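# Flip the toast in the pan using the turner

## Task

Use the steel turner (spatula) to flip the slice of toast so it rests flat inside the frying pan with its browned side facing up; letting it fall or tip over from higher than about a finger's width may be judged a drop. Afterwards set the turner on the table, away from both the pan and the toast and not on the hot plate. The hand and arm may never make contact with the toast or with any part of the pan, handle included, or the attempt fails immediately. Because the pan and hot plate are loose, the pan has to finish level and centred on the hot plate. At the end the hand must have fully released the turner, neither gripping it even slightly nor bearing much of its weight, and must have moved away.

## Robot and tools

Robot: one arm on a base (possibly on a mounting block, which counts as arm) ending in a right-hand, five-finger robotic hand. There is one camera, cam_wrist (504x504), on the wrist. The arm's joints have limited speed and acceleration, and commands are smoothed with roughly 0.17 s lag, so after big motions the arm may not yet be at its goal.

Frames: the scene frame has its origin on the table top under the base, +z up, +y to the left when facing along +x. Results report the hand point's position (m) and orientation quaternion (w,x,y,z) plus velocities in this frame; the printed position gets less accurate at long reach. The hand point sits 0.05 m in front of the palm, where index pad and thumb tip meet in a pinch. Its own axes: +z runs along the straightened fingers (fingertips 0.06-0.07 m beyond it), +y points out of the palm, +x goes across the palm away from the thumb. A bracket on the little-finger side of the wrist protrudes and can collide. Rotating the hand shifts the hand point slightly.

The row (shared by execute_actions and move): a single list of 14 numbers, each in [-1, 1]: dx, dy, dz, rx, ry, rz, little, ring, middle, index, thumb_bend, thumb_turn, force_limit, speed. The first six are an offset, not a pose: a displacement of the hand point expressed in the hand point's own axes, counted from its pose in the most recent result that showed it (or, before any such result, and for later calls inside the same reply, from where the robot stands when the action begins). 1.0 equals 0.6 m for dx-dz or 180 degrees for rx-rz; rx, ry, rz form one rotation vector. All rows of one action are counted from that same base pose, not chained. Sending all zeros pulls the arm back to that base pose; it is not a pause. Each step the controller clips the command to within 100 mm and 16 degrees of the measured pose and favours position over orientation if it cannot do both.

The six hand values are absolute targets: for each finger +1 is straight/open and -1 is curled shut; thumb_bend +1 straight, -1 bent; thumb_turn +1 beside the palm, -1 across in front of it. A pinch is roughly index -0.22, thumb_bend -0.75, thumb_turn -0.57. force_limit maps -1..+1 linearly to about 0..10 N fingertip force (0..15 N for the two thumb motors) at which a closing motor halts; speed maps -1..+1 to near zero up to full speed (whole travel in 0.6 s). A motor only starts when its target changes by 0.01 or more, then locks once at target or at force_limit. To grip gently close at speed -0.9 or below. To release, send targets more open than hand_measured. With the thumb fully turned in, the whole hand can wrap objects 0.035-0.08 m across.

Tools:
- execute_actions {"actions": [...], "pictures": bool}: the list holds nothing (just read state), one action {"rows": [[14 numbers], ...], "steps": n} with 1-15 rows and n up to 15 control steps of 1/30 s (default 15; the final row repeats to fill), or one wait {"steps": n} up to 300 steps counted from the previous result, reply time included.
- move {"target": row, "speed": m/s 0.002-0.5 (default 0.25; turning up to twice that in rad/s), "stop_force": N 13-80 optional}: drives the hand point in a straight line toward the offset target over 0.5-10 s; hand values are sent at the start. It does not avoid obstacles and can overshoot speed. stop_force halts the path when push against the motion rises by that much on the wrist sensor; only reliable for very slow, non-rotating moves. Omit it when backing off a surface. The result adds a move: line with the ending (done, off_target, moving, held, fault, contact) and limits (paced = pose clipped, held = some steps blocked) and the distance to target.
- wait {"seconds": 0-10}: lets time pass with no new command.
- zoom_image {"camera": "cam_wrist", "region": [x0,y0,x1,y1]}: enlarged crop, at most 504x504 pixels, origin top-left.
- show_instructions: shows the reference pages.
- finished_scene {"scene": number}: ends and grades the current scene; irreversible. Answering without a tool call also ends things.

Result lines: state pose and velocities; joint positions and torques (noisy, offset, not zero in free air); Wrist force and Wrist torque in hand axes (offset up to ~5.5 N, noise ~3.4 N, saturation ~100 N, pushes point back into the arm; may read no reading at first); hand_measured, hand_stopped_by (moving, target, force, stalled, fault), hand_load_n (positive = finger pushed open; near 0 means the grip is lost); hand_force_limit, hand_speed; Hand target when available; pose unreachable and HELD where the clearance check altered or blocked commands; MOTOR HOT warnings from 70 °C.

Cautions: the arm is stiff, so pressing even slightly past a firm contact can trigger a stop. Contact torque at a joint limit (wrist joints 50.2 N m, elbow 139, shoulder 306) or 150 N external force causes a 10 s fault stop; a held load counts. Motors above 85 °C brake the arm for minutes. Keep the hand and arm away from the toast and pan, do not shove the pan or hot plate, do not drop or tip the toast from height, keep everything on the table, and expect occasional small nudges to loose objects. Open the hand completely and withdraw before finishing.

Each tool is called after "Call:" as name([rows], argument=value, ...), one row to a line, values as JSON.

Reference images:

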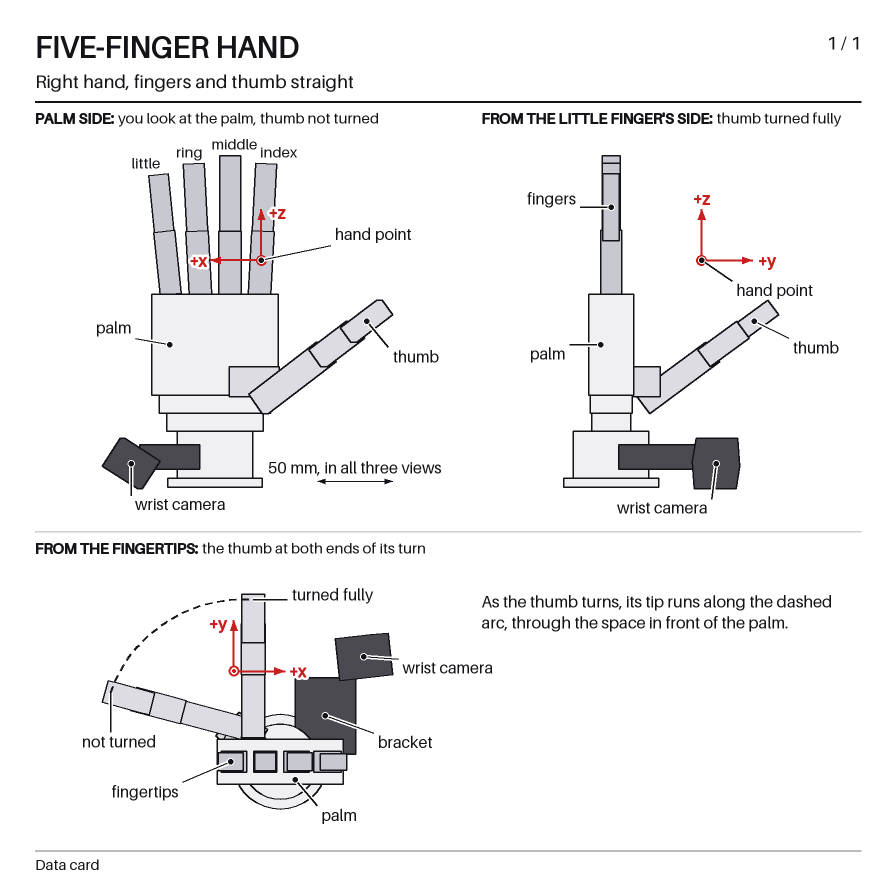

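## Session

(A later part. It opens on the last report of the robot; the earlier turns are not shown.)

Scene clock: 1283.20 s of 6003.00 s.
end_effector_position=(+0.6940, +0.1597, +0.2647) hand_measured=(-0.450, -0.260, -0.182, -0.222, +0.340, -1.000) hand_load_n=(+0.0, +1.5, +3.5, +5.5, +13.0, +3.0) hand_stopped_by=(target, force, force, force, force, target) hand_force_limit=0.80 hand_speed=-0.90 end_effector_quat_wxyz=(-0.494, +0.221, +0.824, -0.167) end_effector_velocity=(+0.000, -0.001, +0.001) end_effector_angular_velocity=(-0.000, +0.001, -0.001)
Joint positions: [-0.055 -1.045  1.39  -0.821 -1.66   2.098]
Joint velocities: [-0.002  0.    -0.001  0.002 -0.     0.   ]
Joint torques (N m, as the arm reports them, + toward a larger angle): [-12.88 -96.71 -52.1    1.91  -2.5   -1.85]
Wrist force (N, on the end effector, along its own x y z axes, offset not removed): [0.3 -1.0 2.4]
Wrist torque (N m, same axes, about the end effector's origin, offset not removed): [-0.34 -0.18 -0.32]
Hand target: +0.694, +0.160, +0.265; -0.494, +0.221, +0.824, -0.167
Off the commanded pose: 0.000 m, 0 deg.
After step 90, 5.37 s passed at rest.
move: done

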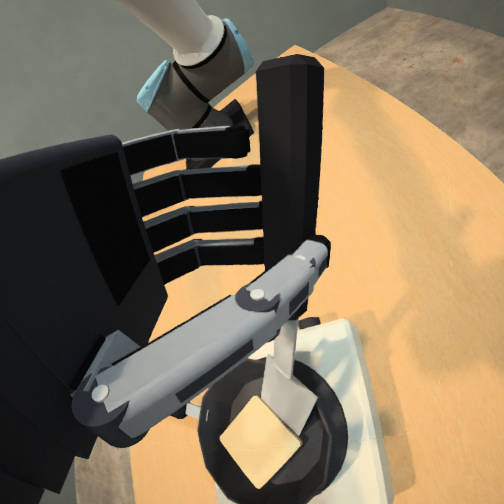

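Call:
move(target=[-0.00743,0.00493,0.00452,0,0,0,-0.45,-0.6,-0.6,-0.6,-0.5,-1,0.8,-0.9], speed=0.012)

Call:
move(target=[-0.0351,-0.02875,-0.02638,0,0,0,-0.45,-0.6,-0.6,-0.6,-0.5,-1,0.8,-0.9], speed=0.015)

Call:
move(target=[0.01338,0.01095,0.01005,0,0,0,-0.45,-0.6,-0.6,-0.6,-0.5,-1,0.8,-0.9], speed=0.006)

Call:
zoom_image(camera="cam_wrist", region=[160, 304, 400, 504])

Scene clock: 1320.40 s of 6003.00 s.
end_effector_position=(+0.6940, +0.1596, +0.2591) hand_measured=(-0.450, -0.260, -0.182, -0.222, +0.340, -1.000) hand_load_n=(+0.0, +3.0, +3.5, +5.0, +13.0, +2.5) hand_stopped_by=(target, force, force, force, force, target) hand_force_limit=0.80 hand_speed=-0.90 end_effector_quat_wxyz=(-0.494, +0.221, +0.824, -0.167) end_effector_velocity=(+0.000, -0.001, -0.003) end_effector_angular_velocity=(-0.002, +0.000, +0.002)
Joint positions: [-0.055 -1.041  1.396 -0.829 -1.661  2.098]
Joint velocities: [ 0.     0.002  0.002 -0.004 -0.003  0.001]
Joint torques (N m, as the arm reports them, + toward a larger angle): [  9.86 -66.77 -35.43  -1.68   2.12   1.95]
Wrist force (N, on the end effector, along its own x y z axes, offset not removed): [-0.7 6.8 -2.0]
Wrist torque (N m, same axes, about the end effector's origin, offset not removed): [1.15 0.26 -0.08]
Hand target: +0.694, +0.160, +0.259; -0.494, +0.221, +0.824, -0.167
Off the commanded pose: 0.000 m, 0 deg.
After step 90, 33.47 s passed at rest.
move: done

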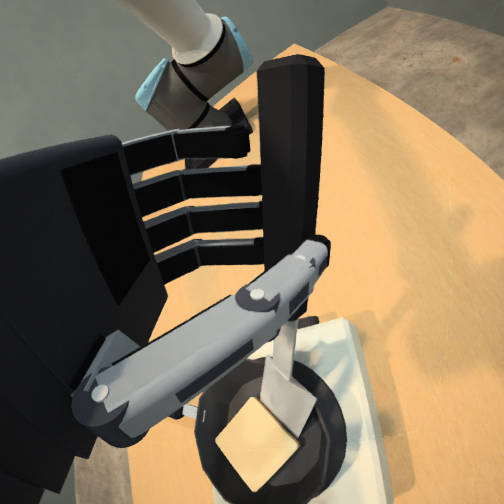

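Scene clock: 1322.77 s of 6003.00 s.
end_effector_position=(+0.7132, +0.1350, +0.2591) hand_measured=(-0.450, -0.260, -0.182, -0.222, +0.340, -1.000) hand_load_n=(+0.0, +3.0, +3.5, +4.5, +13.0, +2.0) hand_stopped_by=(target, force, force, force, force, target) hand_force_limit=0.80 hand_speed=-0.90 end_effector_quat_wxyz=(-0.494, +0.221, +0.824, -0.167) end_effector_velocity=(+0.002, -0.002, -0.001) end_effector_angular_velocity=(+0.001, +0.002, -0.001)
Joint positions: [-0.081 -1.016  1.357 -0.816 -1.684  2.086]
Joint velocities: [-0.003  0.003 -0.004  0.002 -0.001 -0.001]
Joint torques (N m, as the arm reports them, + toward a larger angle): [-15.52 -73.19 -52.83   1.92  -2.22  -1.85]
Wrist force (N, on the end effector, along its own x y z axes, offset not removed): [2.2 8.1 1.4]
Wrist torque (N m, same axes, about the end effector's origin, offset not removed): [0.96 -0.36 0.08]
Hand target: +0.713, +0.135, +0.259; -0.494, +0.221, +0.824, -0.167
Off the commanded pose: 0.000 m, 0 deg.
move: done

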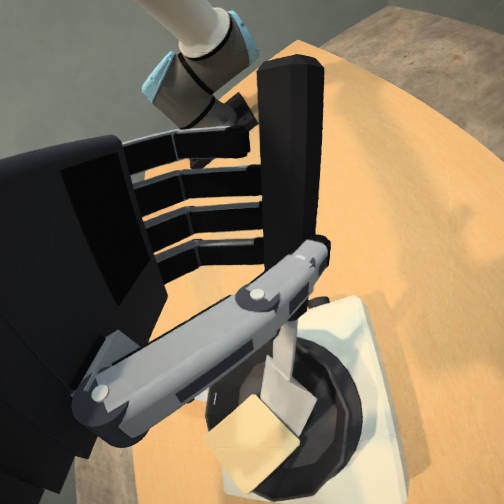

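Scene clock: 1325.00 s of 6003.00 s.
end_effector_position=(+0.7059, +0.1444, +0.2591) hand_measured=(-0.450, -0.260, -0.182, -0.222, +0.340, -1.000) hand_load_n=(+0.0, +3.0, +3.5, +4.5, +13.0, +2.0) hand_stopped_by=(target, force, force, force, force, target) hand_force_limit=0.80 hand_speed=-0.90 end_effector_quat_wxyz=(-0.494, +0.221, +0.824, -0.167) end_effector_velocity=(-0.001, +0.002, -0.000) end_effector_angular_velocity=(-0.000, +0.000, +0.001)
Joint positions: [-0.072 -1.026  1.372 -0.821 -1.675  2.091]
Joint velocities: [ 0.002 -0.001  0.002 -0.001  0.001  0.   ]
Joint torques (N m, as the arm reports them, + toward a larger angle): [  7.93 -97.48 -33.45  -1.77   2.35   1.89]
Wrist force (N, on the end effector, along its own x y z axes, offset not removed): [-3.1 3.3 -1.0]
Wrist torque (N m, same axes, about the end effector's origin, offset not removed): [0.49 0.50 -0.29]
Hand target: +0.706, +0.144, +0.259; -0.494, +0.221, +0.824, -0.167
Off the commanded pose: 0.000 m, 0 deg.
move: done

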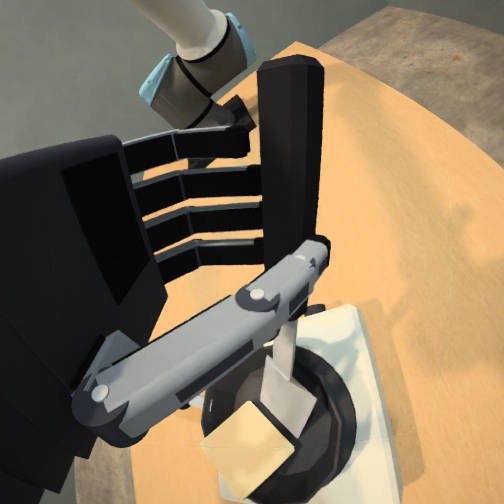

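Region (160, 304, 400, 504) of cam_wrist's 504x504 image, scaled by 2.100, with more detail than that image has.

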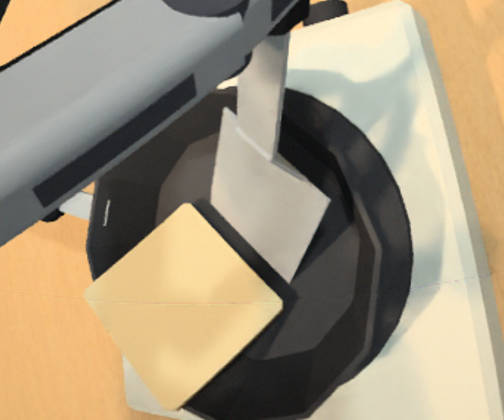

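Call:
move(target=[0.1238,-0.0822,-0.0754,0,0,0,-0.45,-0.6,-0.6,-0.6,-0.5,-1,0.8,-0.9], speed=0.1)

Call:
move(target=[-0.1242,0.2298,-0.3848,-0.4403,0.1033,0.2486,-0.45,-0.6,-0.6,-0.6,-0.5,-1,0.8,-0.9], speed=0.18)

Scene clock: 1339.63 s of 6003.00 s.
end_effector_position=(+0.7057, +0.1444, +0.3588) hand_measured=(-0.450, -0.260, -0.182, -0.222, +0.340, -1.000) hand_load_n=(+0.0, +2.0, +3.5, +5.0, +13.0, +2.5) hand_stopped_by=(target, force, force, force, force, target) hand_force_limit=0.80 hand_speed=-0.90 end_effector_quat_wxyz=(-0.494, +0.221, +0.824, -0.167) end_effector_velocity=(-0.000, +0.001, +0.002) end_effector_angular_velocity=(-0.000, +0.001, +0.001)
Joint positions: [-0.073 -1.071  1.261 -0.665 -1.676  2.09 ]
Joint velocities: [ 0.001 -0.    -0.003  0.004  0.     0.   ]
Joint torques (N m, as the arm reports them, + toward a larger angle): [-12.31 -96.2  -55.35   1.9   -2.43  -1.43]
Wrist force (N, on the end effector, along its own x y z axes, offset not removed): [0.7 3.7 -1.0]
Wrist torque (N m, same axes, about the end effector's origin, offset not removed): [0.59 -0.16 -0.18]
Hand target: +0.706, +0.144, +0.359; -0.494, +0.221, +0.824, -0.167
Off the commanded pose: 0.000 m, 0 deg.
After step 90, 10.10 s passed at rest.
move: done

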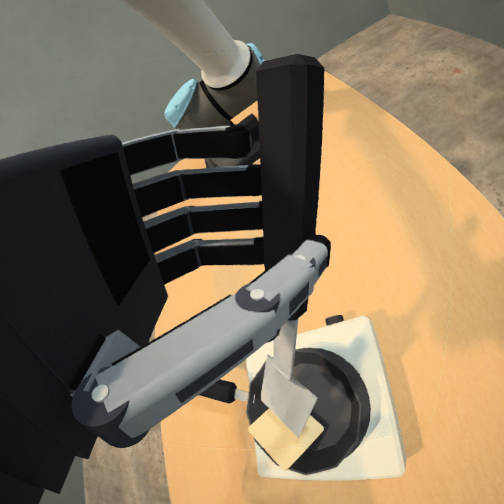

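Scene clock: 1344.67 s of 6003.00 s.
end_effector_position=(+0.9687, +0.2346, +0.3408) hand_measured=(-0.450, -0.260, -0.182, -0.222, +0.340, -1.000) hand_load_n=(+0.0, +1.5, +3.5, +6.0, +13.0, +3.5) hand_stopped_by=(target, force, force, force, force, target) hand_force_limit=0.80 hand_speed=-0.90 end_effector_quat_wxyz=(-0.266, +0.770, +0.522, +0.253) end_effector_velocity=(+0.002, +0.000, +0.000) end_effector_angular_velocity=(-0.003, -0.007, -0.015)
Joint positions: [-0.11  -1.182  1.575 -2.026 -0.809  3.449]
Joint velocities: [ 0.002 -0.     0.005 -0.029 -0.003  0.024]
Joint torques (N m, as the arm reports them, + toward a larger angle): [  6.91 -63.02 -40.27  -6.14  -0.5    1.72]
Wrist force (N, on the end effector, along its own x y z axes, offset not removed): [-0.7 0.1 3.5]
Wrist torque (N m, same axes, about the end effector's origin, offset not removed): [-0.17 -0.03 -0.36]
Hand target: +0.969, +0.235, +0.341; -0.265, +0.770, +0.522, +0.254
Off the commanded pose: 0.000 m, 0 deg.
move: done

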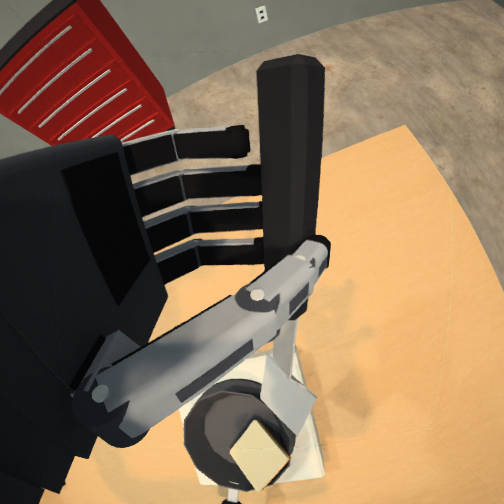

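Call:
move(target=[-0.0601,0.0132,0.0656,0,0,0,-0.45,-0.6,-0.6,-0.6,-0.5,-1,0.8,-0.9], speed=0.06)

Call:
zoom_image(camera="cam_wrist", region=[140, 304, 380, 504])

Scene clock: 1349.70 s of 6003.00 s.
end_effector_position=(+0.9688, +0.2346, +0.2871) hand_measured=(-0.450, -0.260, -0.182, -0.222, +0.340, -1.000) hand_load_n=(+0.0, +1.5, +3.5, +6.5, +13.0, +3.5) hand_stopped_by=(target, force, force, force, force, target) hand_force_limit=0.80 hand_speed=-0.90 end_effector_quat_wxyz=(-0.266, +0.770, +0.522, +0.253) end_effector_velocity=(+0.000, +0.000, -0.002) end_effector_angular_velocity=(+0.001, -0.001, +0.000)
Joint positions: [-0.109 -1.145  1.624 -2.113 -0.809  3.449]
Joint velocities: [ 0.     0.001  0.002 -0.004  0.001 -0.   ]
Joint torques (N m, as the arm reports them, + toward a larger angle): [  9.06 -62.57 -36.97  -6.79   4.12   0.6 ]
Wrist force (N, on the end effector, along its own x y z axes, offset not removed): [1.7 1.7 -0.4]
Wrist torque (N m, same axes, about the end effector's origin, offset not removed): [0.37 -0.26 0.09]
Hand target: +0.969, +0.235, +0.287; -0.266, +0.770, +0.522, +0.253
Off the commanded pose: 0.000 m, 0 deg.
After step 90, 0.70 s passed at rest.
move: done

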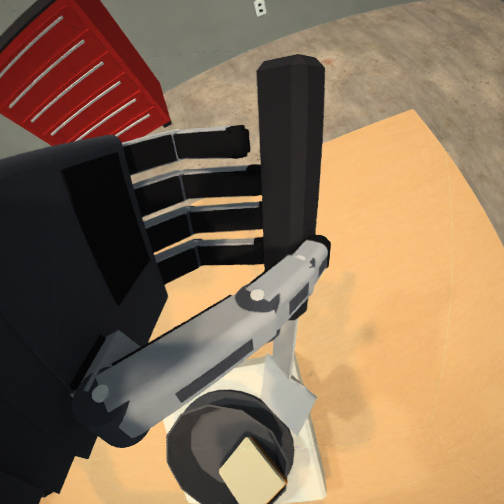

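Region (140, 304, 380, 504) of cam_wrist's 504x504 image, scaled by 2.100, with more detail than that image has.

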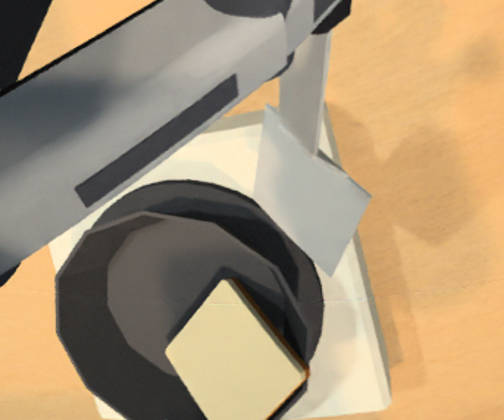

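Call:
move(target=[-0.0065,-0.0637,-0.0585,0,0.03756,-0.04094,-0.45,-0.6,-0.6,-0.6,-0.5,-1,0.8,-0.9], speed=0.05)

Call:
zoom_image(camera="cam_wrist", region=[140, 304, 380, 504])

Scene clock: 1363.03 s of 6003.00 s.
end_effector_position=(+0.9279, +0.2204, +0.3155) hand_measured=(-0.450, -0.260, -0.182, -0.222, +0.340, -1.000) hand_load_n=(+0.0, +1.5, +3.5, +6.0, +13.0, +3.5) hand_stopped_by=(target, force, force, force, force, target) hand_force_limit=0.80 hand_speed=-0.90 end_effector_quat_wxyz=(-0.279, +0.719, +0.554, +0.314) end_effector_velocity=(-0.002, -0.001, +0.000) end_effector_angular_velocity=(+0.003, -0.004, +0.004)
Joint positions: [-0.165 -1.235  1.745 -2.12  -0.691  3.266]
Joint velocities: [-0.003 -0.003  0.004  0.002  0.004 -0.01 ]
Joint torques (N m, as the arm reports them, + toward a larger angle): [-12.62 -86.73 -35.84  -2.53   4.39  -1.85]
Wrist force (N, on the end effector, along its own x y z axes, offset not removed): [-0.1 3.4 -0.5]
Wrist torque (N m, same axes, about the end effector's origin, offset not removed): [0.70 0.01 -0.03]
Hand target: +0.928, +0.220, +0.316; -0.279, +0.719, +0.554, +0.315
Off the commanded pose: 0.000 m, 0 deg.
After step 90, 8.23 s passed at rest.
move: done

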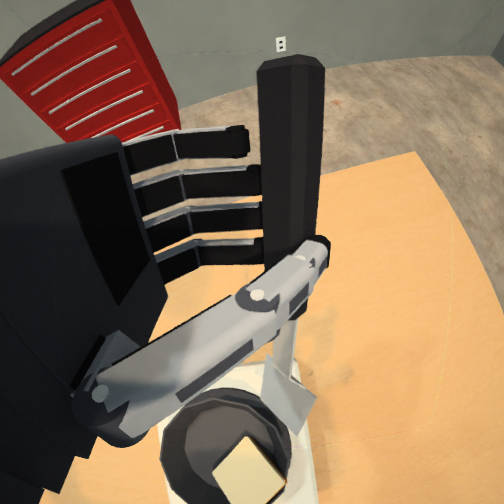

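Region (140, 304, 380, 504) of cam_wrist's 504x504 image, scaled by 2.100, with more detail than that image has.

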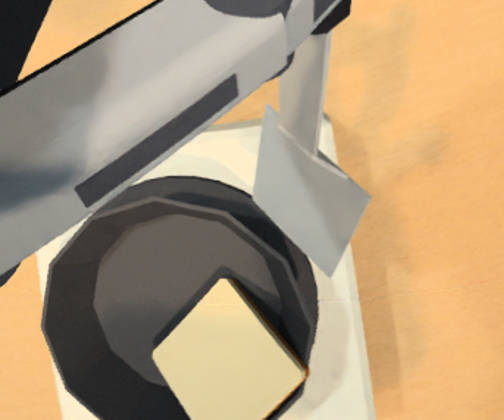

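Call:
move(target=[-0.0650,-0.0111,-0.0101,0,0,0,-0.45,-0.6,-0.6,-0.6,-0.5,-1,0.8,-0.9], speed=0.03)

Call:
zoom_image(camera="cam_wrist", region=[140, 304, 380, 504])

Scene clock: 1371.33 s of 6003.00 s.
end_effector_position=(+0.9133, +0.1934, +0.2902) hand_measured=(-0.450, -0.260, -0.182, -0.222, +0.340, -1.000) hand_load_n=(+0.0, +1.0, +3.0, +7.0, +13.0, +3.5) hand_stopped_by=(target, force, force, force, force, target) hand_force_limit=0.80 hand_speed=-0.90 end_effector_quat_wxyz=(-0.279, +0.719, +0.554, +0.314) end_effector_velocity=(-0.001, -0.001, -0.002) end_effector_angular_velocity=(-0.001, +0.000, +0.001)
Joint positions: [-0.201 -1.241  1.794 -2.121 -0.691  3.211]
Joint velocities: [-0.002  0.     0.003 -0.    -0.001 -0.003]
Joint torques (N m, as the arm reports them, + toward a larger angle): [-15.41 -82.47 -35.89  -4.57  -0.45  -2.17]
Wrist force (N, on the end effector, along its own x y z axes, offset not removed): [0.2 4.5 1.4]
Wrist torque (N m, same axes, about the end effector's origin, offset not removed): [0.70 -0.07 -0.01]
Hand target: +0.913, +0.193, +0.290; -0.279, +0.719, +0.554, +0.314
Off the commanded pose: 0.000 m, 0 deg.
After step 90, 3.60 s passed at rest.
move: done

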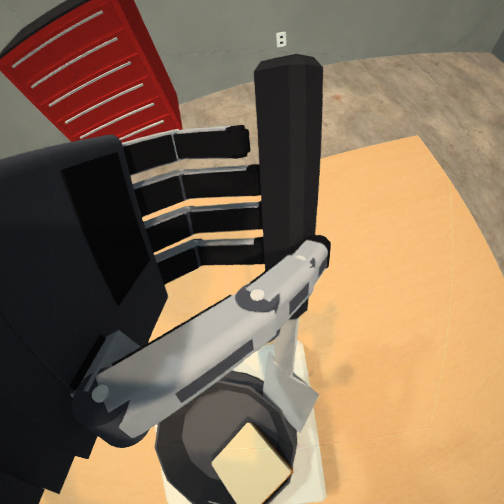

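Region (140, 304, 380, 504) of cam_wrist's 504x504 image, scaled by 2.100, with more detail than that image has.

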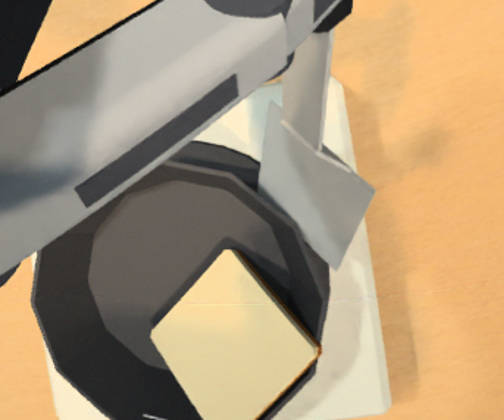

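Call:
move(target=[0.0650,0.0111,0.0101,0,0,0,-0.45,-0.6,-0.6,-0.6,-0.5,-1,0.8,-0.9], speed=0.02)

Call:
zoom_image(camera="cam_wrist", region=[140, 304, 380, 504])

Scene clock: 1380.93 s of 6003.00 s.
end_effector_position=(+0.9279, +0.2203, +0.3154) hand_measured=(-0.450, -0.260, -0.182, -0.222, +0.340, -1.000) hand_load_n=(+0.0, +2.0, +3.0, +6.0, +13.0, +3.5) hand_stopped_by=(target, force, force, force, force, target) hand_force_limit=0.80 hand_speed=-0.90 end_effector_quat_wxyz=(-0.279, +0.719, +0.554, +0.314) end_effector_velocity=(+0.001, +0.001, +0.002) end_effector_angular_velocity=(-0.001, -0.001, -0.001)
Joint positions: [-0.165 -1.235  1.745 -2.12  -0.691  3.266]
Joint velocities: [ 0.002  0.    -0.003 -0.001 -0.001  0.004]
Joint torques (N m, as the arm reports them, + toward a larger angle): [  9.4  -55.73 -52.88  -2.55  -0.47   1.84]
Wrist force (N, on the end effector, along its own x y z axes, offset not removed): [2.1 7.9 -0.1]
Wrist torque (N m, same axes, about the end effector's origin, offset not removed): [1.39 -0.21 0.33]
Hand target: +0.928, +0.221, +0.316; -0.279, +0.719, +0.554, +0.314
Off the commanded pose: 0.000 m, 0 deg.
After step 90, 4.30 s passed at rest.
move: done

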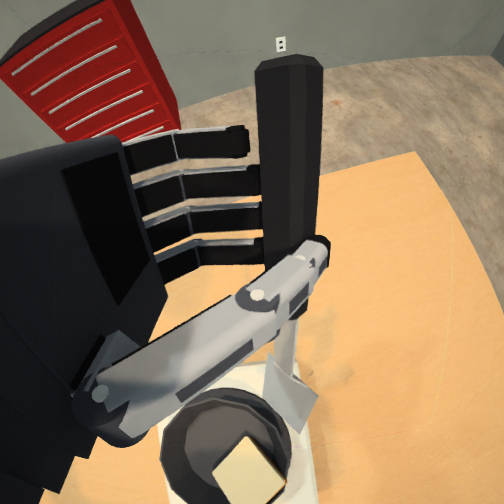

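Region (140, 304, 380, 504) of cam_wrist's 504x504 image, scaled by 2.100, with more detail than that image has.

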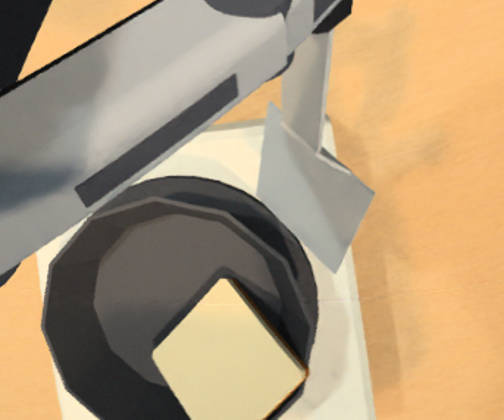

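Call:
move(target=[0.0388,-0.0017,-0.015,0,0,0,-0.45,-0.6,-0.6,-0.6,-0.5,-1,0.8,-0.9], speed=0.05)

Call:
move(target=[-0.045,-0.0217,-0.083,0,0,0,-0.45,-0.6,-0.6,-0.6,-0.5,-1,0.8,-0.9], speed=0.05)

Call:
zoom_image(camera="cam_wrist", region=[140, 304, 380, 504])

Scene clock: 1405.40 s of 6003.00 s.
end_effector_position=(+0.9300, +0.2281, +0.3387) hand_measured=(-0.450, -0.260, -0.182, -0.222, +0.340, -1.000) hand_load_n=(+0.0, +2.0, +3.0, +6.0, +13.0, +3.5) hand_stopped_by=(target, force, force, force, force, target) hand_force_limit=0.80 hand_speed=-0.90 end_effector_quat_wxyz=(-0.279, +0.719, +0.554, +0.314) end_effector_velocity=(+0.000, +0.001, +0.003) end_effector_angular_velocity=(-0.002, -0.001, +0.000)
Joint positions: [-0.156 -1.248  1.719 -2.092 -0.692  3.281]
Joint velocities: [ 0.001 -0.002 -0.003  0.003 -0.002  0.002]
Joint torques (N m, as the arm reports them, + toward a larger angle): [  9.14 -83.81 -54.11  -2.45  -0.55   1.75]
Wrist force (N, on the end effector, along its own x y z axes, offset not removed): [2.5 6.4 1.7]
Wrist torque (N m, same axes, about the end effector's origin, offset not removed): [0.77 -0.33 0.25]
Hand target: +0.930, +0.228, +0.339; -0.279, +0.719, +0.554, +0.314
Off the commanded pose: 0.000 m, 0 deg.
After step 90, 20.57 s passed at rest.
move: done

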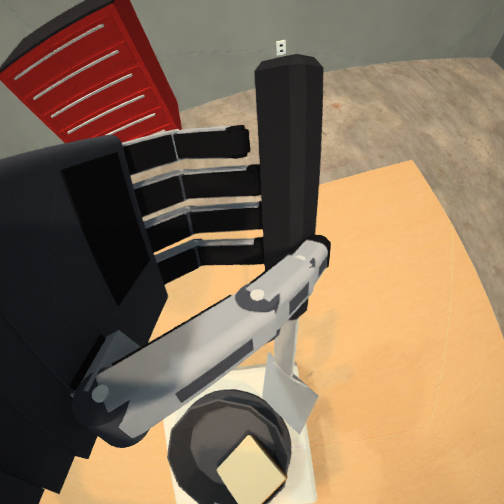

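Scene clock: 1406.97 s of 6003.00 s.
end_effector_position=(+0.9053, +0.1774, +0.3509) hand_measured=(-0.450, -0.260, -0.182, -0.222, +0.340, -1.000) hand_load_n=(+0.0, +2.0, +3.0, +6.0, +13.0, +3.5) hand_stopped_by=(target, force, force, force, force, target) hand_force_limit=0.80 hand_speed=-0.90 end_effector_quat_wxyz=(-0.279, +0.719, +0.554, +0.314) end_effector_velocity=(-0.001, -0.003, +0.001) end_effector_angular_velocity=(-0.001, +0.000, -0.000)
Joint positions: [-0.223 -1.304  1.753 -1.989 -0.691  3.175]
Joint velocities: [-0.004 -0.003  0.001  0.007 -0.001 -0.006]
Joint torques (N m, as the arm reports them, + toward a larger angle): [-12.2  -78.55 -38.24  -2.37  -0.4   -2.  ]
Wrist force (N, on the end effector, along its own x y z axes, offset not removed): [0.4 2.5 -0.2]
Wrist torque (N m, same axes, about the end effector's origin, offset not removed): [0.56 -0.05 -0.04]
Hand target: +0.905, +0.177, +0.351; -0.279, +0.719, +0.554, +0.314
Off the commanded pose: 0.000 m, 0 deg.
move: done

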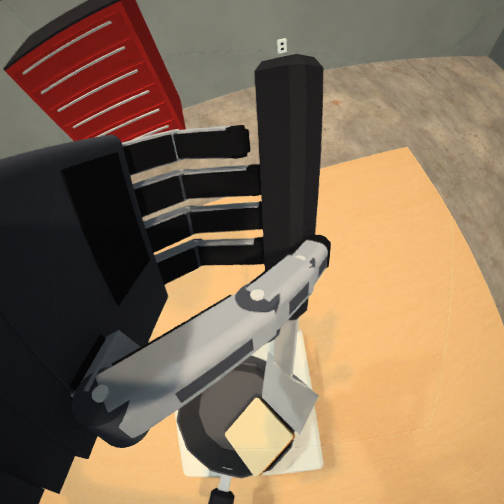

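Region (140, 304, 380, 504) of cam_wrist's 504x504 image, scaled by 2.100, with more detail than that image has.

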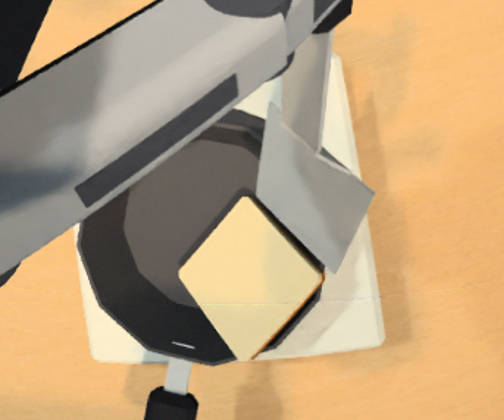

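Call:
move(target=[-0.0621,0.0027,0.024,0,0,0,-0.45,-0.6,-0.6,-0.6,-0.5,-1,0.8,-0.9], speed=0.03)

Call:
zoom_image(camera="cam_wrist", region=[140, 304, 380, 504])

Scene clock: 1414.73 s of 6003.00 s.
end_effector_position=(+0.9019, +0.1648, +0.3134) hand_measured=(-0.450, -0.260, -0.182, -0.222, +0.340, -1.000) hand_load_n=(+0.0, +2.0, +3.0, +6.0, +13.0, +3.5) hand_stopped_by=(target, force, force, force, force, target) hand_force_limit=0.80 hand_speed=-0.90 end_effector_quat_wxyz=(-0.279, +0.719, +0.554, +0.314) end_effector_velocity=(+0.000, -0.001, -0.002) end_effector_angular_velocity=(-0.001, -0.001, -0.000)
Joint positions: [-0.239 -1.282  1.793 -2.032 -0.692  3.15 ]
Joint velocities: [-0.001  0.002  0.002 -0.004 -0.001 -0.001]
Joint torques (N m, as the arm reports them, + toward a larger angle): [-12.98 -51.89 -36.66  -5.95  -0.4   -2.07]
Wrist force (N, on the end effector, along its own x y z axes, offset not removed): [0.3 1.3 2.8]
Wrist torque (N m, same axes, about the end effector's origin, offset not removed): [0.15 -0.16 0.00]
Hand target: +0.902, +0.165, +0.313; -0.279, +0.719, +0.554, +0.314
Off the commanded pose: 0.000 m, 0 deg.
After step 90, 3.07 s passed at rest.
move: done

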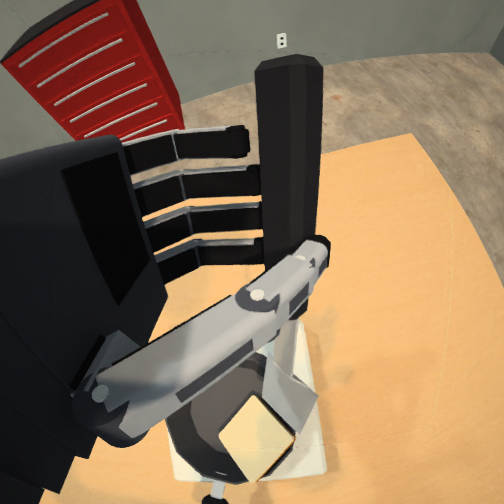

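Region (140, 304, 380, 504) of cam_wrist's 504x504 image, scaled by 2.100, with more detail than that image has.

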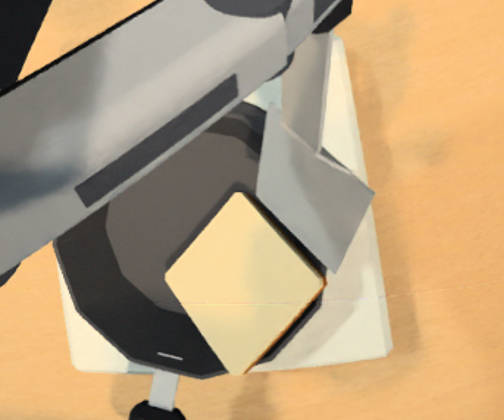

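Call:
move(target=[-0.01,0.049,-0.0568,-0.01875,0.0598,0.0549,-0.45,-0.6,-0.6,-0.6,-0.5,-1,0.8,-0.9], speed=0.05)

Call:
zoom_image(camera="cam_wrist", region=[140, 304, 380, 504])

Scene clock: 1456.13 s of 6003.00 s.
end_effector_position=(+0.9243, +0.1290, +0.3291) hand_measured=(-0.450, -0.260, -0.182, -0.222, +0.340, -1.000) hand_load_n=(+0.0, +2.5, +3.0, +5.5, +13.0, +3.0) hand_stopped_by=(target, force, force, force, force, target) hand_force_limit=0.80 hand_speed=-0.90 end_effector_quat_wxyz=(-0.334, +0.739, +0.453, +0.371) end_effector_velocity=(+0.001, -0.001, +0.001) end_effector_angular_velocity=(+0.009, +0.002, -0.009)
Joint positions: [-0.305 -1.259  1.801 -2.098 -0.513  3.314]
Joint velocities: [-0.003  0.001  0.001 -0.008  0.009  0.013]
Joint torques (N m, as the arm reports them, + toward a larger angle): [-13.67 -52.52 -36.51  -6.09   4.28   1.5 ]
Wrist force (N, on the end effector, along its own x y z axes, offset not removed): [-2.1 4.7 -1.5]
Wrist torque (N m, same axes, about the end effector's origin, offset not removed): [0.79 0.31 -0.14]
Hand target: +0.924, +0.129, +0.329; -0.334, +0.739, +0.452, +0.371
Off the commanded pose: 0.000 m, 0 deg.
After step 90, 35.47 s passed at rest.
move: done

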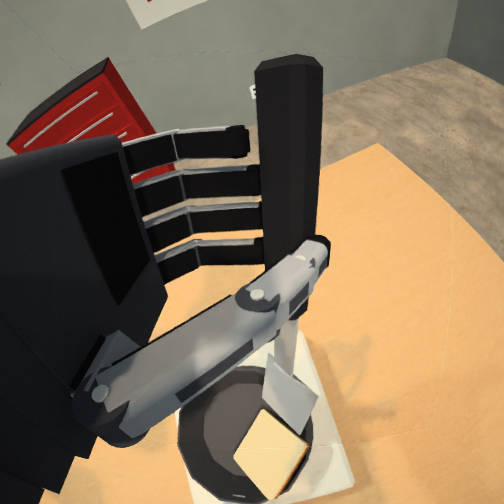

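Region (140, 304, 380, 504) of cam_wrist's 504x504 image, scaled by 2.100, with more detail than that image has.

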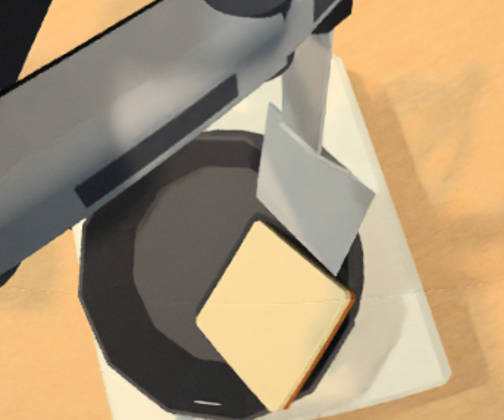

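Call:
execute_actions(actions=[])

Scene clock: 1469.70 s of 6003.00 s.
end_effector_position=(+0.9244, +0.1288, +0.3292) hand_measured=(-0.450, -0.260, -0.182, -0.222, +0.340, -1.000) hand_load_n=(+0.0, +2.5, +3.0, +5.5, +13.0, +3.0) hand_stopped_by=(target, force, force, force, force, target) hand_force_limit=0.80 hand_speed=-0.90 end_effector_quat_wxyz=(-0.334, +0.739, +0.452, +0.371) end_effector_velocity=(+0.000, -0.000, -0.001) end_effector_angular_velocity=(-0.001, +0.000, +0.000)
Joint positions: [-0.306 -1.259  1.801 -2.099 -0.512  3.316]
Joint velocities: [-0.     0.001 -0.    -0.001 -0.001 -0.   ]
Joint torques (N m, as the arm reports them, + toward a larger angle): [-10.97 -53.39 -35.89  -5.99   4.33   1.72]
Wrist force (N, on the end effector, along its own x y z axes, offset not removed): [-0.4 5.0 -1.2]
Wrist torque (N m, same axes, about the end effector's origin, offset not removed): [0.86 -0.03 -0.03]
Hand target: +0.924, +0.129, +0.329; -0.334, +0.739, +0.452, +0.371
Off the commanded pose: 0.000 m, 0 deg.
Steps of this call (steps 1 to 90: nothing new was sent; then 10.57 s passed at rest). Readings (end_effector_position | what the end effector reports):
1: (+0.9243, +0.1289, +0.3291) | hand_measured=(-0.450, -0.260, -0.182, -0.222, +0.340, -1.000) hand_load_n=(+0.0, +2.5, +3.0, +5.5, +13.0, +3.0) hand_stopped_by=(target, force, force, force, force, target) hand_force_limit=0.80 hand_speed=-0.90
2: (+0.9244, +0.1289, +0.3291) | hand_measured=(-0.450, -0.260, -0.182, -0.222, +0.340, -1.000) hand_load_n=(+0.0, +2.5, +3.0, +5.5, +13.0, +3.0) hand_stopped_by=(target, force, force, force, force, target) hand_force_limit=0.80 hand_speed=-0.90
4: (+0.9244, +0.1288, +0.3291) | hand_measured=(-0.450, -0.260, -0.182, -0.222, +0.340, -1.000) hand_load_n=(+0.0, +2.5, +3.0, +5.5, +13.0, +3.0) hand_stopped_by=(target, force, force, force, force, target) hand_force_limit=0.80 hand_speed=-0.90
8: (+0.9244, +0.1288, +0.3291) | hand_measured=(-0.450, -0.260, -0.182, -0.222, +0.340, -1.000) hand_load_n=(+0.0, +2.5, +3.0, +5.5, +13.0, +3.0) hand_stopped_by=(target, force, force, force, force, target) hand_force_limit=0.80 hand_speed=-0.90
90: the state above

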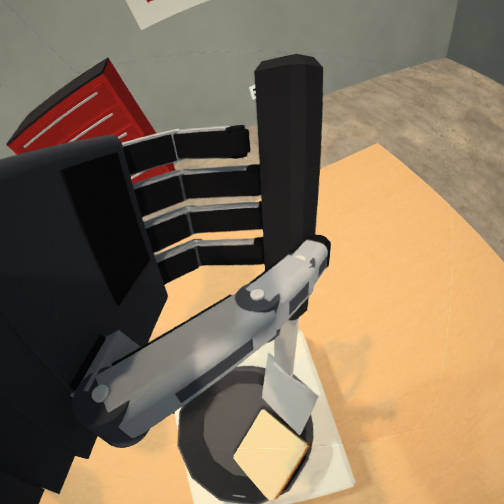

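Call:
zoom_image(camera="cam_wrist", region=[140, 304, 380, 504])

Region (140, 304, 380, 504) of cam_wrist's 504x504 image, scaled by 2.100, with more detail than that image has.

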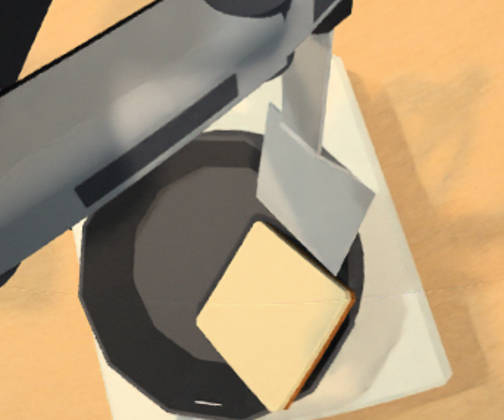

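Call:
move(target=[-0.0155, -0.0106, 0.0183, 0, 0, 0, -0.45, -0.6, -0.6, -0.6, -0.5, -1, 0.8, -0.9], speed=0.02)

Call:
zoom_image(camera="cam_wrist", region=[140, 304, 380, 504])

Scene clock: 1535.13 s of 6003.00 s.
end_effector_position=(+0.9185, +0.1362, +0.3170) hand_measured=(-0.450, -0.260, -0.182, -0.222, +0.340, -1.000) hand_load_n=(+0.0, +2.5, +3.0, +5.5, +13.0, +3.0) hand_stopped_by=(target, force, force, force, force, target) hand_force_limit=0.80 hand_speed=-0.90 end_effector_quat_wxyz=(-0.334, +0.739, +0.452, +0.371) end_effector_velocity=(-0.000, +0.002, -0.002) end_effector_angular_velocity=(+0.002, -0.003, -0.000)
Joint positions: [-0.299 -1.257  1.825 -2.138 -0.512  3.33 ]
Joint velocities: [ 0.001  0.001  0.005 -0.011  0.003  0.003]
Joint torques (N m, as the arm reports them, + toward a larger angle): [ 10.12 -52.96 -35.58  -6.05   4.45   1.88]
Wrist force (N, on the end effector, along its own x y z axes, offset not removed): [-4.0 4.4 -2.6]
Wrist torque (N m, same axes, about the end effector's origin, offset not removed): [0.83 0.63 -0.11]
Hand target: +0.918, +0.136, +0.317; -0.334, +0.739, +0.452, +0.371
Off the commanded pose: 0.000 m, 0 deg.
After step 90, 61.37 s passed at rest.
move: done

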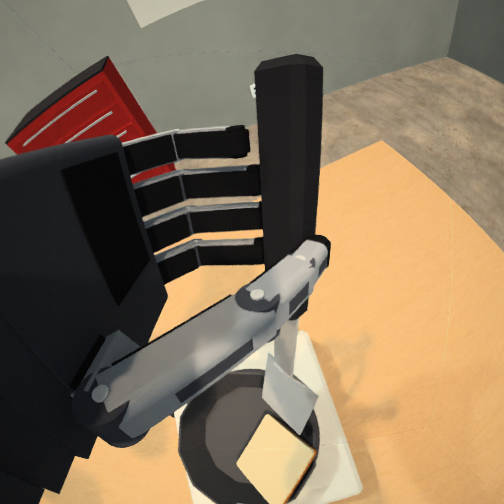

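Region (140, 304, 380, 504) of cam_wrist's 504x504 image, scaled by 2.100, with more detail than that image has.

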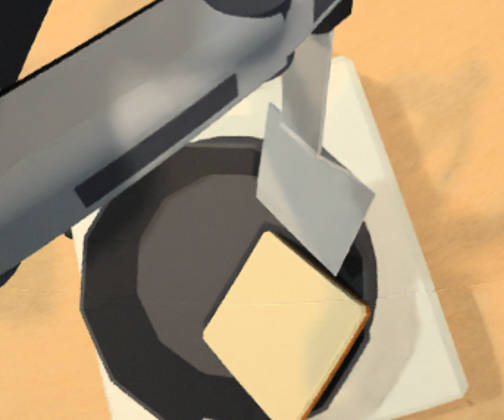

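Call:
move(target=[-0.0124, -0.004, 0.0097, 0, 0, 0, -0.45, -0.6, -0.6, -0.6, -0.5, -1, 0.8, -0.9], speed=0.015)

Call:
zoom_image(camera="cam_wrist", region=[140, 304, 380, 504])

Scene clock: 1549.63 s of 6003.00 s.
end_effector_position=(+0.9155, +0.1387, +0.3084) hand_measured=(-0.450, -0.260, -0.182, -0.222, +0.340, -1.000) hand_load_n=(+0.0, +2.5, +3.0, +5.5, +13.0, +3.0) hand_stopped_by=(target, force, force, force, force, target) hand_force_limit=0.80 hand_speed=-0.90 end_effector_quat_wxyz=(-0.334, +0.739, +0.452, +0.371) end_effector_velocity=(-0.001, +0.001, -0.003) end_effector_angular_velocity=(-0.001, +0.002, +0.000)
Joint positions: [-0.296 -1.253  1.839 -2.159 -0.512  3.334]
Joint velocities: [ 0.001  0.001  0.004 -0.005 -0.001  0.001]
Joint torques (N m, as the arm reports them, + toward a larger angle): [  9.12 -51.91 -34.93  -6.28   4.09   1.78]
Wrist force (N, on the end effector, along its own x y z axes, offset not removed): [-1.6 2.7 2.4]
Wrist torque (N m, same axes, about the end effector's origin, offset not removed): [0.38 0.04 -0.38]
Hand target: +0.915, +0.139, +0.308; -0.334, +0.739, +0.452, +0.371
Off the commanded pose: 0.000 m, 0 deg.
After step 90, 10.60 s passed at rest.
move: done

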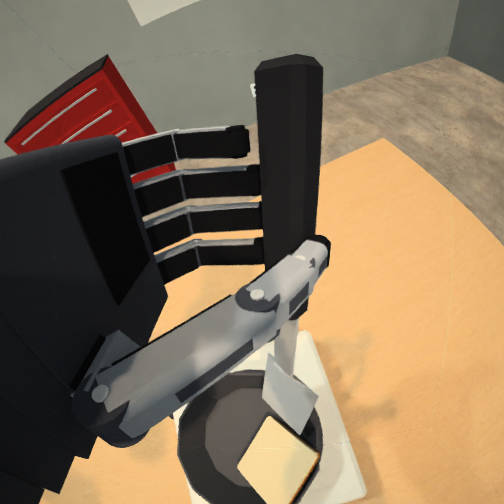

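Region (140, 304, 380, 504) of cam_wrist's 504x504 image, scaled by 2.100, with more detail than that image has.

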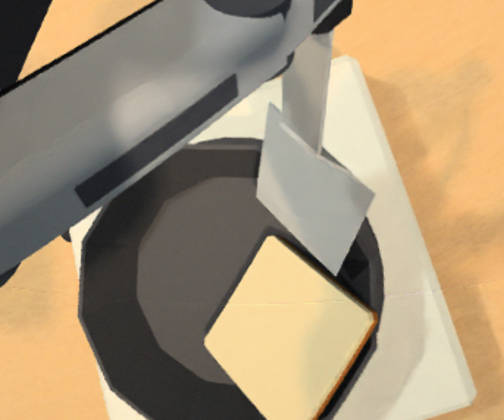

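Call:
move(target=[-0.0124, 0.0005, 0.0048, 0, 0, 0, -0.45, -0.6, -0.6, -0.6, -0.5, -1, 0.8, -0.9], speed=0.015)

Call:
zoom_image(camera="cam_wrist", region=[140, 304, 380, 504])

Scene clock: 1558.23 s of 6003.00 s.
end_effector_position=(+0.9142, +0.1379, +0.3009) hand_measured=(-0.450, -0.260, -0.182, -0.222, +0.340, -1.000) hand_load_n=(+0.0, +2.5, +3.0, +5.5, +13.0, +3.0) hand_stopped_by=(target, force, force, force, force, target) hand_force_limit=0.80 hand_speed=-0.90 end_effector_quat_wxyz=(-0.335, +0.739, +0.452, +0.371) end_effector_velocity=(-0.000, -0.001, -0.002) end_effector_angular_velocity=(-0.000, -0.001, -0.001)
Joint positions: [-0.298 -1.248  1.847 -2.17  -0.512  3.332]
Joint velocities: [-0.001  0.002  0.003 -0.005  0.    -0.001]
Joint torques (N m, as the arm reports them, + toward a larger angle): [-14.55 -52.29 -35.7   -5.92   4.18  -2.01]
Wrist force (N, on the end effector, along its own x y z axes, offset not removed): [1.2 3.3 -1.6]
Wrist torque (N m, same axes, about the end effector's origin, offset not removed): [0.84 -0.34 -0.05]
Hand target: +0.914, +0.138, +0.301; -0.334, +0.739, +0.452, +0.371
Off the commanded pose: 0.000 m, 0 deg.
After step 90, 4.83 s passed at rest.
move: done

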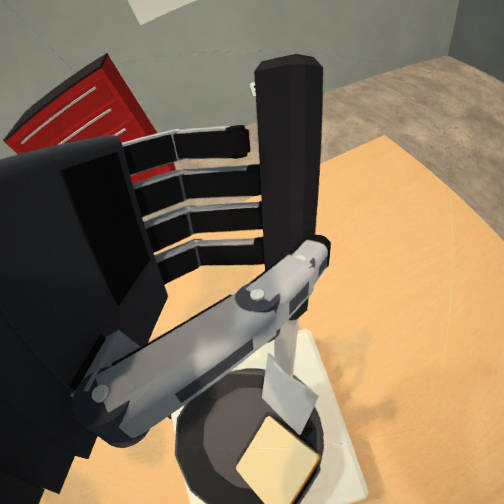

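Region (140, 304, 380, 504) of cam_wrist's 504x504 image, scaled by 2.100, with more detail than that image has.

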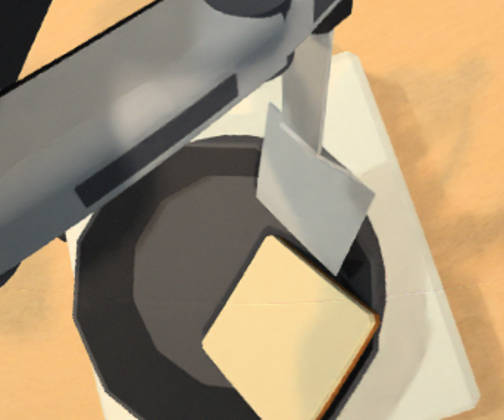

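Call:
move(target=[-0.0109, 0.0005, 0.0042, 0, 0, 0, -0.45, -0.6, -0.6, -0.6, -0.5, -1, 0.8, -0.9], speed=0.012)

Call:
zoom_image(camera="cam_wrist", region=[140, 304, 380, 504])

Scene clock: 1563.67 s of 6003.00 s.
end_effector_position=(+0.9130, +0.1372, +0.2944) hand_measured=(-0.450, -0.260, -0.182, -0.222, +0.340, -1.000) hand_load_n=(+0.0, +2.5, +3.0, +5.5, +13.0, +3.0) hand_stopped_by=(target, force, force, force, force, target) hand_force_limit=0.80 hand_speed=-0.90 end_effector_quat_wxyz=(-0.335, +0.739, +0.452, +0.371) end_effector_velocity=(-0.000, -0.001, -0.002) end_effector_angular_velocity=(+0.000, -0.001, -0.001)
Joint positions: [-0.299 -1.244  1.854 -2.179 -0.512  3.329]
Joint velocities: [-0.001  0.002  0.003 -0.006  0.001 -0.   ]
Joint torques (N m, as the arm reports them, + toward a larger angle): [-12.55 -51.17 -33.59  -5.85   2.27  -1.97]
Wrist force (N, on the end effector, along its own x y z axes, offset not removed): [-4.8 4.0 -2.2]
Wrist torque (N m, same axes, about the end effector's origin, offset not removed): [0.78 0.89 -0.35]
Hand target: +0.913, +0.137, +0.294; -0.335, +0.739, +0.452, +0.371
Off the commanded pose: 0.000 m, 0 deg.
After step 90, 1.67 s passed at rest.
move: done

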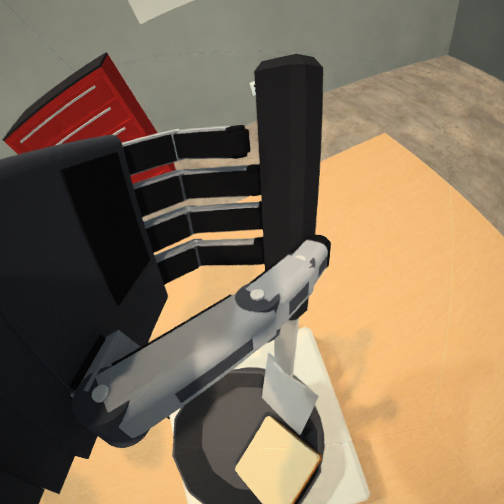

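Region (140, 304, 380, 504) of cam_wrist's 504x504 image, scaled by 2.100, with more detail than that image has.

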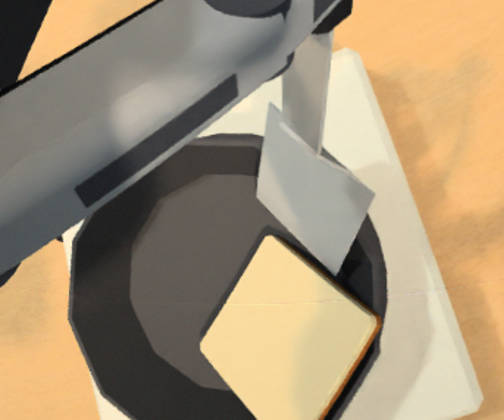

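Call:
move(target=[-0.0047, 0.0002, 0.0018, 0, 0, 0, -0.45, -0.6, -0.6, -0.6, -0.5, -1, 0.8, -0.9], speed=0.006)

Call:
zoom_image(camera="cam_wrist", region=[140, 304, 380, 504])

Scene clock: 1567.50 s of 6003.00 s.
end_effector_position=(+0.9126, +0.1369, +0.2916) hand_measured=(-0.450, -0.260, -0.182, -0.222, +0.340, -1.000) hand_load_n=(+0.0, +2.5, +3.0, +5.5, +13.0, +3.0) hand_stopped_by=(target, force, force, force, force, target) hand_force_limit=0.80 hand_speed=-0.90 end_effector_quat_wxyz=(-0.335, +0.739, +0.452, +0.371) end_effector_velocity=(+0.000, +0.000, +0.001) end_effector_angular_velocity=(-0.001, -0.004, +0.000)
Joint positions: [-0.299 -1.242  1.857 -2.183 -0.512  3.328]
Joint velocities: [ 0.    -0.001  0.001 -0.003  0.    -0.   ]
Joint torques (N m, as the arm reports them, + toward a larger angle): [-12.02 -52.79 -34.96  -5.91   1.31  -1.92]
Wrist force (N, on the end effector, along its own x y z axes, offset not removed): [-1.2 5.3 -1.3]
Wrist torque (N m, same axes, about the end effector's origin, offset not removed): [1.07 0.24 -0.12]
Hand target: +0.913, +0.137, +0.291; -0.335, +0.739, +0.452, +0.371
Off the commanded pose: 0.000 m, 0 deg.
After step 90, 0.13 s passed at rest.
move: done

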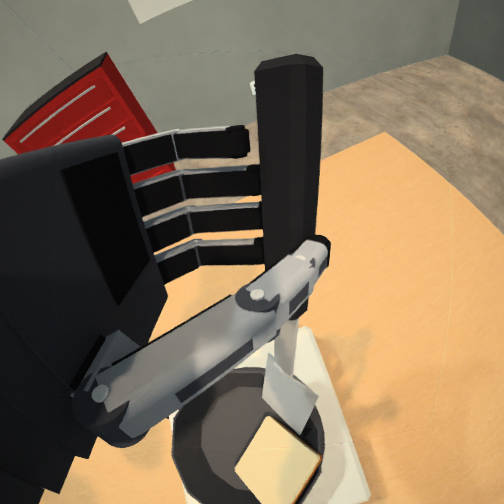

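Region (140, 304, 380, 504) of cam_wrist's 504x504 image, scaled by 2.100, with more detail than that image has.

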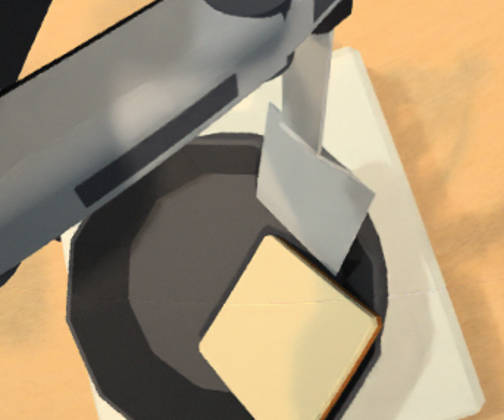

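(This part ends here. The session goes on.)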